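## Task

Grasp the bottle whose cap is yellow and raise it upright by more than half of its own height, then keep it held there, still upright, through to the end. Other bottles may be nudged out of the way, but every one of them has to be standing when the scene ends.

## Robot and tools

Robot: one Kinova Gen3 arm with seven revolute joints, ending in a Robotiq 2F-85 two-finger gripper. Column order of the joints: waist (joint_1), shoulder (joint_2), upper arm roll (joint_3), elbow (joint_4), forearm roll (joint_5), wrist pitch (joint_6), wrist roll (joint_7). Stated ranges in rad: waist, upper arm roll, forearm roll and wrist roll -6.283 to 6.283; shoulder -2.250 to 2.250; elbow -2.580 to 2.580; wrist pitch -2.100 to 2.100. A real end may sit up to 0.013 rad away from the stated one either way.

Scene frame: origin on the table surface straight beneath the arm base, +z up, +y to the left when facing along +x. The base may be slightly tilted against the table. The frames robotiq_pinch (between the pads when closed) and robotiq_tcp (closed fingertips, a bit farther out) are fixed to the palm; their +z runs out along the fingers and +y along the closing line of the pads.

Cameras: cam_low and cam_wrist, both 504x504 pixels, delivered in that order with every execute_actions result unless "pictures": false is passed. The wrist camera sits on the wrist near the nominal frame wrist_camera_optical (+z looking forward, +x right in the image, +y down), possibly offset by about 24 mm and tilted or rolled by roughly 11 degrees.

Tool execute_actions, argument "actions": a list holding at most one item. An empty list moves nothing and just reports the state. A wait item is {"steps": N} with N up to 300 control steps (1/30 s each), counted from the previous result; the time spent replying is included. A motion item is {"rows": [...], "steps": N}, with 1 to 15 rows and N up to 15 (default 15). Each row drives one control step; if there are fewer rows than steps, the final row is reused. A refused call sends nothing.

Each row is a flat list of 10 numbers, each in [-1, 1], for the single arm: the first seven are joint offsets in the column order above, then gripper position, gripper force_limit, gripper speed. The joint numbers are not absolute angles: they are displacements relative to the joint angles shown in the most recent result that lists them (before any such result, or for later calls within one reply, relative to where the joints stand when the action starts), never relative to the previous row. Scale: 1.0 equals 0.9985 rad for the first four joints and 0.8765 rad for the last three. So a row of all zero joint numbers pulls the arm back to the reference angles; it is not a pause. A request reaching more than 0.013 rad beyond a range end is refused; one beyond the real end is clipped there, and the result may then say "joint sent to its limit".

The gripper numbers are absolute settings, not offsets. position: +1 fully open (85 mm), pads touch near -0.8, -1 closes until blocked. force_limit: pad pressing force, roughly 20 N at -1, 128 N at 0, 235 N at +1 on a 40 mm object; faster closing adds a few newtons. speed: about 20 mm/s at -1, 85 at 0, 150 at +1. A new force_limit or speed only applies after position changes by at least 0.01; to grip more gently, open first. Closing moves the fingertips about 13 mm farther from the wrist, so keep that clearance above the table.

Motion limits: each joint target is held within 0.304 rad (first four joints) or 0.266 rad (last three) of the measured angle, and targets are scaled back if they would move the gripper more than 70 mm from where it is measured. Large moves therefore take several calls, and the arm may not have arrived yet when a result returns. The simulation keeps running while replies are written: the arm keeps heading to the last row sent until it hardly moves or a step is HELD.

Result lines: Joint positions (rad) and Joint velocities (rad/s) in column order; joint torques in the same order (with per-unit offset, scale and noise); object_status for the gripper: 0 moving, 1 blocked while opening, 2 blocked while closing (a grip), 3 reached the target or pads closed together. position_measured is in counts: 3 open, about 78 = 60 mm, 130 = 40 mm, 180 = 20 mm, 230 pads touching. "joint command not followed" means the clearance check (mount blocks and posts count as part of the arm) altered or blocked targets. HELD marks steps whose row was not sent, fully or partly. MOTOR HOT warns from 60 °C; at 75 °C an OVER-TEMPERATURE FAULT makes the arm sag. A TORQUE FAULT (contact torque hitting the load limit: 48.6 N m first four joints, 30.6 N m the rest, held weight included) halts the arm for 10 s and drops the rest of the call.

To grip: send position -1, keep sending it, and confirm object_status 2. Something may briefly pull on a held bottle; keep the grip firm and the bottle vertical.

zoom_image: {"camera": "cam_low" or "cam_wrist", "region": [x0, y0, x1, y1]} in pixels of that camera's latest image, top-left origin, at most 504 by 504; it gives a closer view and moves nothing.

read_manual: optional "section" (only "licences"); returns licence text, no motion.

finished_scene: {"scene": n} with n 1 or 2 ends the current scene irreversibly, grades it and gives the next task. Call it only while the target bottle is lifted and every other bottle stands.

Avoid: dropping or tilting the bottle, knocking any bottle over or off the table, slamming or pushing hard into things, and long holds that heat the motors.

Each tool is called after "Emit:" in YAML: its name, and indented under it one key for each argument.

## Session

Emit:
execute_actions:
  actions: []

Scene clock: 0.00 s of 3900.00 s.
position_measured=3 object_status=3
Joint positions: [ 1.617  1.325 -0.56   1.497 -0.815  0.998  2.782]
Joint velocities: [ 0.     0.001  0.     0.     0.     0.001 -0.001]
Joint torques (N m, as the joint torque sensors report them, + toward a larger angle): no reading
Motor temperatures (°C, as the motors report them): [32 31 32 34 42 38 41]

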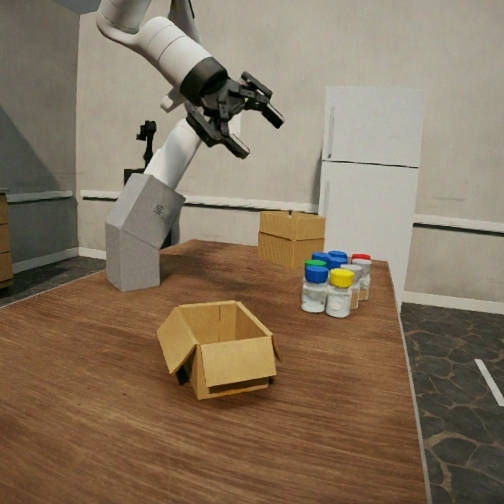

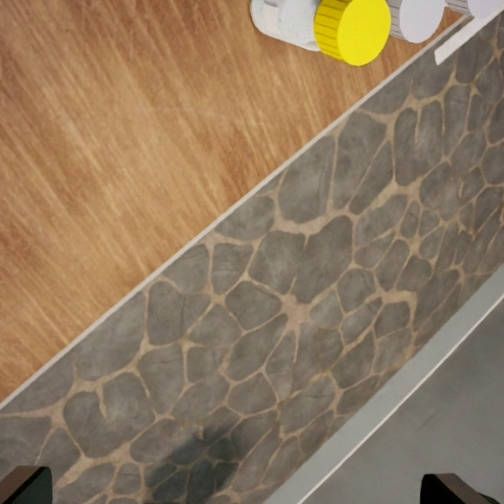

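Emit:
execute_actions:
  actions:
    - {"rows":[[-0.9,-0.526,0.561,0.364,-0.333,-0.586,1,0.5,0,0]]}
  pictures: false

Emit:
execute_actions:
  actions:
    - {"steps":50}
  pictures: false

Emit:
execute_actions:
  actions:
    - {"rows":[[-0.431,0,0,0,0,0,0,0.5,0,0]]}
  pictures: false

Emit:
execute_actions:
  actions:
    - {"steps":30}

Scene clock: 2.63 s of 3900.00 s.
position_measured=66 object_status=0
Joint positions: [ 1.154  0.903 -0.125  1.823 -1.08   0.611  3.179]
Joint velocities: [-1.249 -0.706  0.92   0.294 -0.228 -0.864  1.112]
Joint torques (N m, as the joint torque sensors report them, + toward a larger angle): [  6.51 -14.17   1.89  -6.53  -0.34   0.39   0.9 ]
Motor temperatures (°C, as the motors report them): [32 31 32 34 42 38 41]
Steps of this call (steps 1 to 64: nothing new was sent; steps 65 to 79: all 15 steps of this action). Readings (joint positions | what the end effector reports):
65: [1.616 1.323 -0.559 1.498 -0.815 0.997 2.783] | position_measured=3 object_status=0
66: [1.609 1.316 -0.553 1.504 -0.820 0.992 2.787] | position_measured=5 object_status=0
68: [1.579 1.285 -0.527 1.531 -0.843 0.969 2.810] | position_measured=15 object_status=0
72: [1.452 1.160 -0.407 1.652 -0.948 0.863 2.916] | position_measured=44 object_status=0
79: the state above

Scene clock: 4.30 s of 3900.00 s.
position_measured=66 object_status=3
Joint positions: [ 0.718  0.799 -0.     1.861 -1.107  0.484  3.659]
Joint velocities: [-0.001 -0.001  0.    -0.001 -0.     0.001 -0.001]
Joint torques (N m, as the joint torque sensors report them, + toward a larger angle): [  9.54 -16.42   5.63  -5.21   0.11  -0.76   0.61]
Motor temperatures (°C, as the motors report them): [32 31 32 34 42 38 41]
Steps of this call (steps 1 to 45: the robot went on to your last target; steps 46 to 50: nothing new was sent). Readings (joint positions | what the end effector reports):
1: [1.112 0.882 -0.097 1.832 -1.087 0.584 3.216] | position_measured=66 object_status=0
2: [1.071 0.865 -0.074 1.838 -1.092 0.561 3.253] | position_measured=66 object_status=0
4: [0.996 0.840 -0.043 1.847 -1.098 0.530 3.321] | position_measured=66 object_status=0
8: [0.872 0.819 -0.018 1.855 -1.103 0.503 3.447] | position_measured=66 object_status=3
50: the state above
The arm was judged still, so your last target was given up. Only a new action makes it travel on or press farther. Fingers that are still opening or closing keep moving.

Scene clock: 4.80 s of 3900.00 s.
position_measured=66 object_status=3
Joint positions: [ 0.415  0.799  0.     1.86  -1.107  0.484  3.659]
Joint velocities: [-0.717  0.    -0.004 -0.    -0.001 -0.     0.001]
Joint torques (N m, as the joint torque sensors report them, + toward a larger angle): [  9.64 -17.14   5.36  -3.3    0.22  -0.58   0.65]
Motor temperatures (°C, as the motors report them): [32 31 32 34 42 38 41]
Steps of this call (steps 1 to 15: all 15 steps of this action). Readings (joint positions | what the end effector reports):
1: [0.717 0.799 0.000 1.861 -1.107 0.484 3.659] | position_measured=66 object_status=3
2: [0.710 0.799 0.001 1.861 -1.106 0.484 3.659] | position_measured=66 object_status=3
4: [0.680 0.799 0.003 1.861 -1.106 0.483 3.659] | position_measured=66 object_status=3
8: [0.583 0.799 0.000 1.860 -1.107 0.484 3.659] | position_measured=66 object_status=3
15: the state above

Scene clock: 5.80 s of 3900.00 s.
position_measured=66 object_status=3
Joint positions: [ 0.288  0.799 -0.     1.861 -1.107  0.484  3.659]
Joint velocities: [ 0.     0.    -0.    -0.    -0.002 -0.     0.   ]
Joint torques (N m, as the joint torque sensors report them, + toward a larger angle): [  9.42 -17.37   5.24  -3.03   0.18  -0.41   0.58]
Motor temperatures (°C, as the motors report them): [32 31 32 34 42 38 41]
Steps of this call (steps 1 to 30: the robot went on to your last target). Readings (joint positions | what the end effector reports):
1: [0.391 0.799 0.000 1.860 -1.107 0.484 3.659] | position_measured=66 object_status=3
2: [0.368 0.799 -0.000 1.860 -1.107 0.484 3.659] | position_measured=66 object_status=3
4: [0.330 0.799 -0.002 1.861 -1.107 0.485 3.659] | position_measured=66 object_status=3
8: [0.297 0.799 -0.002 1.861 -1.107 0.485 3.659] | position_measured=66 object_status=3
30: the state above
The arm was judged still, so your last target was given up. Only a new action makes it travel on or press farther. Fingers that are still opening or closing keep moving.

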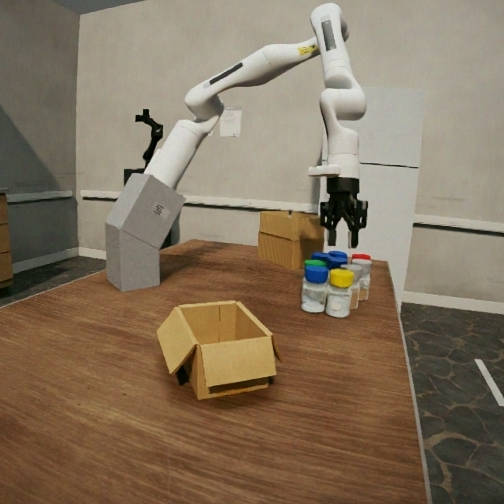

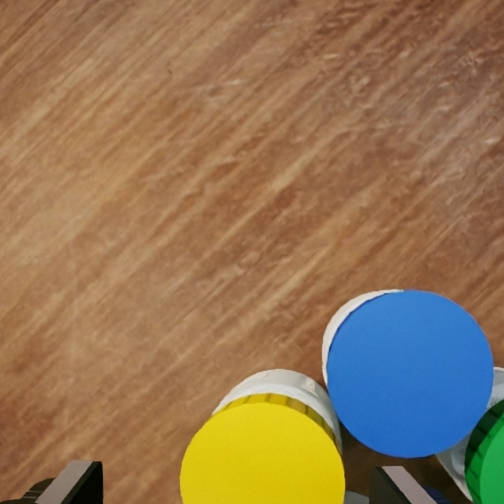

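Emit:
execute_actions:
  actions:
    - {"rows":[[-0.068,0.092,0,-0.04,-0.155,-0.055,-0.2,0.45,0,0]]}

Scene clock: 7.33 s of 3900.00 s.
position_measured=72 object_status=3
Joint positions: [ 0.221  0.89  -0.     1.821 -1.242  0.436  3.483]
Joint velocities: [-0.009  0.01  -0.    -0.002 -0.002 -0.002 -0.003]
Joint torques (N m, as the joint torque sensors report them, + toward a larger angle): [  9.56 -17.87   5.49  -2.27   0.25  -0.44   0.44]
Motor temperatures (°C, as the motors report them): [32 31 32 34 42 38 41]
Steps of this call (steps 1 to 31: nothing new was sent; steps 32 to 46: all 15 steps of this action). Readings (joint positions | what the end effector reports):
32: [0.287 0.801 -0.000 1.860 -1.108 0.484 3.657] | position_measured=66 object_status=0
33: [0.282 0.807 0.001 1.858 -1.115 0.481 3.648] | position_measured=67 object_status=0
35: [0.260 0.836 0.002 1.846 -1.154 0.467 3.598] | position_measured=71 object_status=0
39: [0.227 0.883 -0.002 1.825 -1.233 0.440 3.496] | position_measured=72 object_status=0
46: the state above

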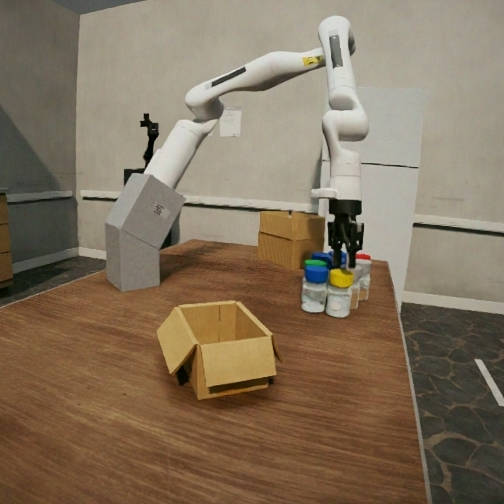

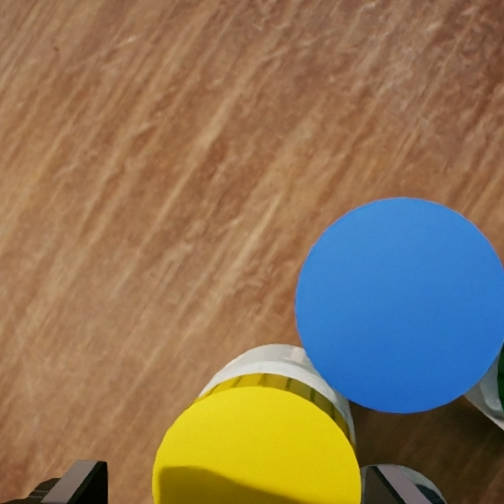

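Emit:
execute_actions:
  actions:
    - {"rows":[[-0.022,0.02,0,-0.005,-0.04,-0.01,0.14,0.45,0,0]]}

Scene clock: 8.70 s of 3900.00 s.
position_measured=72 object_status=3
Joint positions: [ 0.199  0.91  -0.     1.816 -1.277  0.428  3.606]
Joint velocities: [-0.002  0.002  0.    -0.     0.001 -0.001  0.003]
Joint torques (N m, as the joint torque sensors report them, + toward a larger angle): [  9.68 -18.23   5.12  -1.84   0.04  -0.34   0.4 ]
Motor temperatures (°C, as the motors report them): [32 31 32 34 42 38 41]
Steps of this call (steps 1 to 15: the robot went on to your last target; steps 16 to 26: nothing new was sent; steps 27 to 41: all 15 steps of this action). Readings (joint positions | what the end effector reports):
27: [0.220 0.892 -0.000 1.821 -1.243 0.436 3.485] | position_measured=72 object_status=3
28: [0.218 0.893 0.000 1.820 -1.246 0.435 3.494] | position_measured=72 object_status=3
30: [0.209 0.901 0.000 1.818 -1.259 0.432 3.541] | position_measured=72 object_status=3
34: [0.201 0.909 -0.001 1.817 -1.276 0.428 3.601] | position_measured=72 object_status=3
41: the state above

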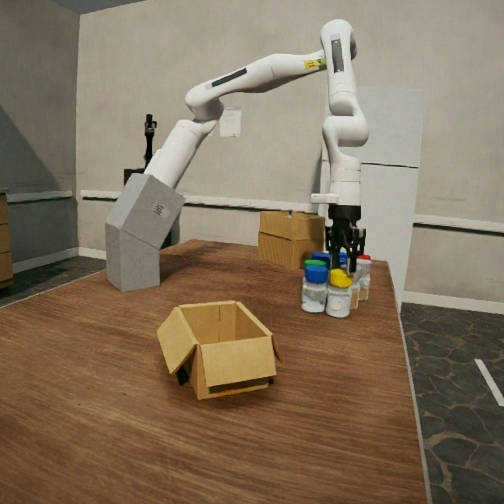

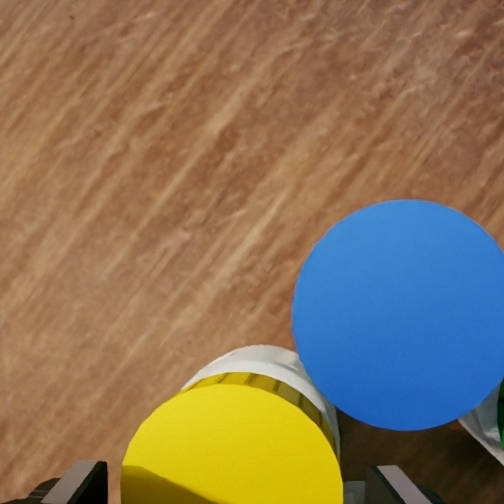

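Emit:
execute_actions:
  actions:
    - {"rows":[[-0.009,0.022,0,-0.011,-0.04,-0.009,0.04,0.45,0,0],[-0.009,0.022,0,-0.011,-0.04,-0.009,0.04,0.45,0,0],[-0.009,0.022,0,-0.011,-0.04,-0.009,0.04,0.45,0,0],[-0.019,0.047,0,-0.024,-0.08,-0.018,0.09,0.45,0,0]]}
  pictures: false

Emit:
execute_actions:
  actions:
    - {"rows":[[0,0,0,0,0,0,0,-1,-0.4,-0.6]]}

Emit:
zoom_image:
  camera: "cam_low"
  region: [280,200,420,340]

Scene clock: 10.30 s of 3900.00 s.
position_measured=72 object_status=3
Joint positions: [ 0.181  0.956 -0.     1.792 -1.347  0.412  3.685]
Joint velocities: [-0.003  0.008 -0.    -0.002 -0.003 -0.001  0.005]
Joint torques (N m, as the joint torque sensors report them, + toward a larger angle): [  9.89 -17.71   5.42  -1.76  -0.13  -0.39   0.66]
Motor temperatures (°C, as the motors report them): [32 31 32 34 42 38 41]
Steps of this call (steps 1 to 15: the robot went on to your last target; steps 16 to 33: nothing new was sent; steps 34 to 48: all 15 steps of this action). Readings (joint positions | what the end effector reports):
34: [0.199 0.911 -0.000 1.816 -1.279 0.427 3.607] | position_measured=72 object_status=3
35: [0.196 0.917 0.000 1.813 -1.286 0.426 3.615] | position_measured=72 object_status=3
37: [0.192 0.928 -0.000 1.808 -1.303 0.422 3.632] | position_measured=72 object_status=3
41: [0.183 0.951 -0.001 1.795 -1.339 0.414 3.675] | position_measured=72 object_status=3
48: the state above

Scene clock: 10.80 s of 3900.00 s.
position_measured=96 object_status=2
Joint positions: [ 0.181  0.954 -0.     1.794 -1.347  0.413  3.685]
Joint velocities: [ 0.     0.001  0.     0.    -0.     0.001 -0.   ]
Joint torques (N m, as the joint torque sensors report them, + toward a larger angle): [  9.62 -17.07   5.38  -2.89  -0.06  -1.     0.51]
Motor temperatures (°C, as the motors report them): [32 32 32 34 42 38 41]
Steps of this call (steps 1 to 15: all 15 steps of this action). Readings (joint positions | what the end effector reports):
1: [0.181 0.956 -0.000 1.792 -1.347 0.412 3.685] | position_measured=72 object_status=0
2: [0.181 0.956 -0.000 1.792 -1.347 0.412 3.685] | position_measured=73 object_status=0
4: [0.181 0.956 -0.000 1.792 -1.347 0.412 3.685] | position_measured=79 object_status=0
8: [0.181 0.955 -0.000 1.794 -1.347 0.413 3.685] | position_measured=93 object_status=0
15: the state above

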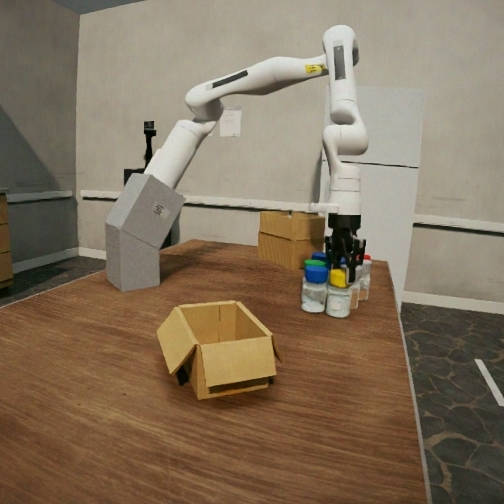

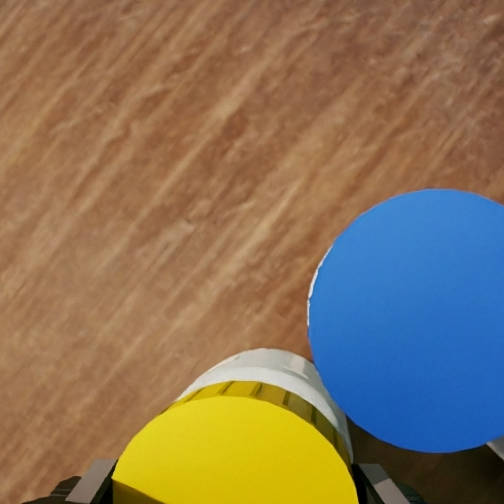

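Region (280, 200, 420, 340) of cam_low's 504x504 image, scaled by 3.600, with more detail than that image has.

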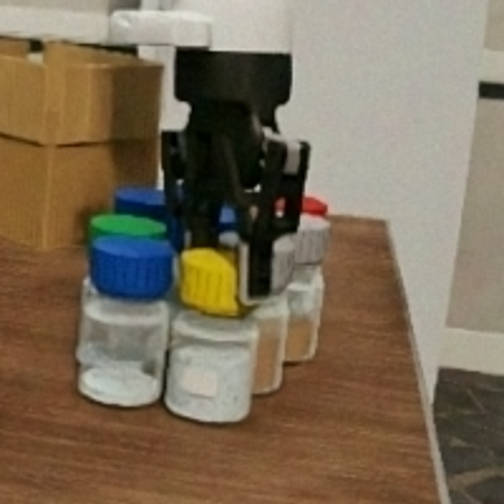

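Emit:
execute_actions:
  actions:
    - {"rows":[[0.08,-0.18,0,0.075,0.29,0.075,-0.3,-1,-0.4,-0.6]]}

Scene clock: 11.67 s of 3900.00 s.
position_measured=96 object_status=2
Joint positions: [ 0.259  0.778 -0.     1.868 -1.093  0.478  3.422]
Joint velocities: [ 0.015 -0.032 -0.006  0.006  0.008  0.003 -0.01 ]
Joint torques (N m, as the joint torque sensors report them, + toward a larger angle): [  9.53 -17.74   5.91  -2.87   0.11  -0.41   0.55]
Motor temperatures (°C, as the motors report them): [32 32 32 34 42 38 41]
Steps of this call (steps 1 to 11: the robot went on to your last target; steps 12 to 26: all 15 steps of this action). Readings (joint positions | what the end effector reports):
12: [0.182 0.953 -0.001 1.794 -1.346 0.413 3.683] | position_measured=96 object_status=2
13: [0.184 0.948 -0.001 1.797 -1.339 0.415 3.676] | position_measured=96 object_status=2
15: [0.197 0.919 -0.002 1.808 -1.302 0.424 3.638] | position_measured=96 object_status=2
19: [0.239 0.823 -0.000 1.847 -1.164 0.460 3.496] | position_measured=96 object_status=2
26: the state above

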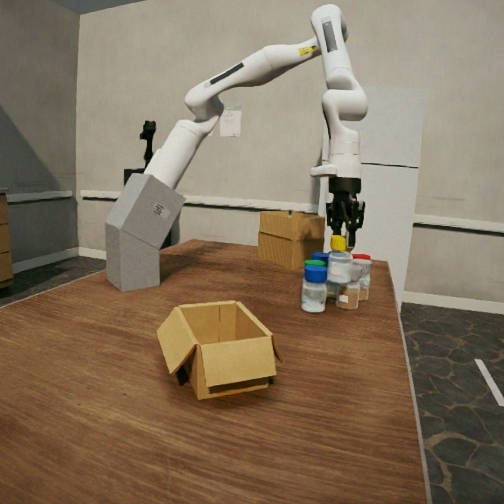

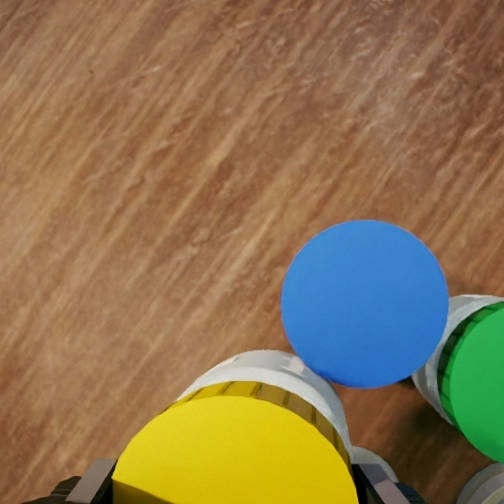

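Emit:
finished_scene:
  scene: 2

The scene is finished: the task was done.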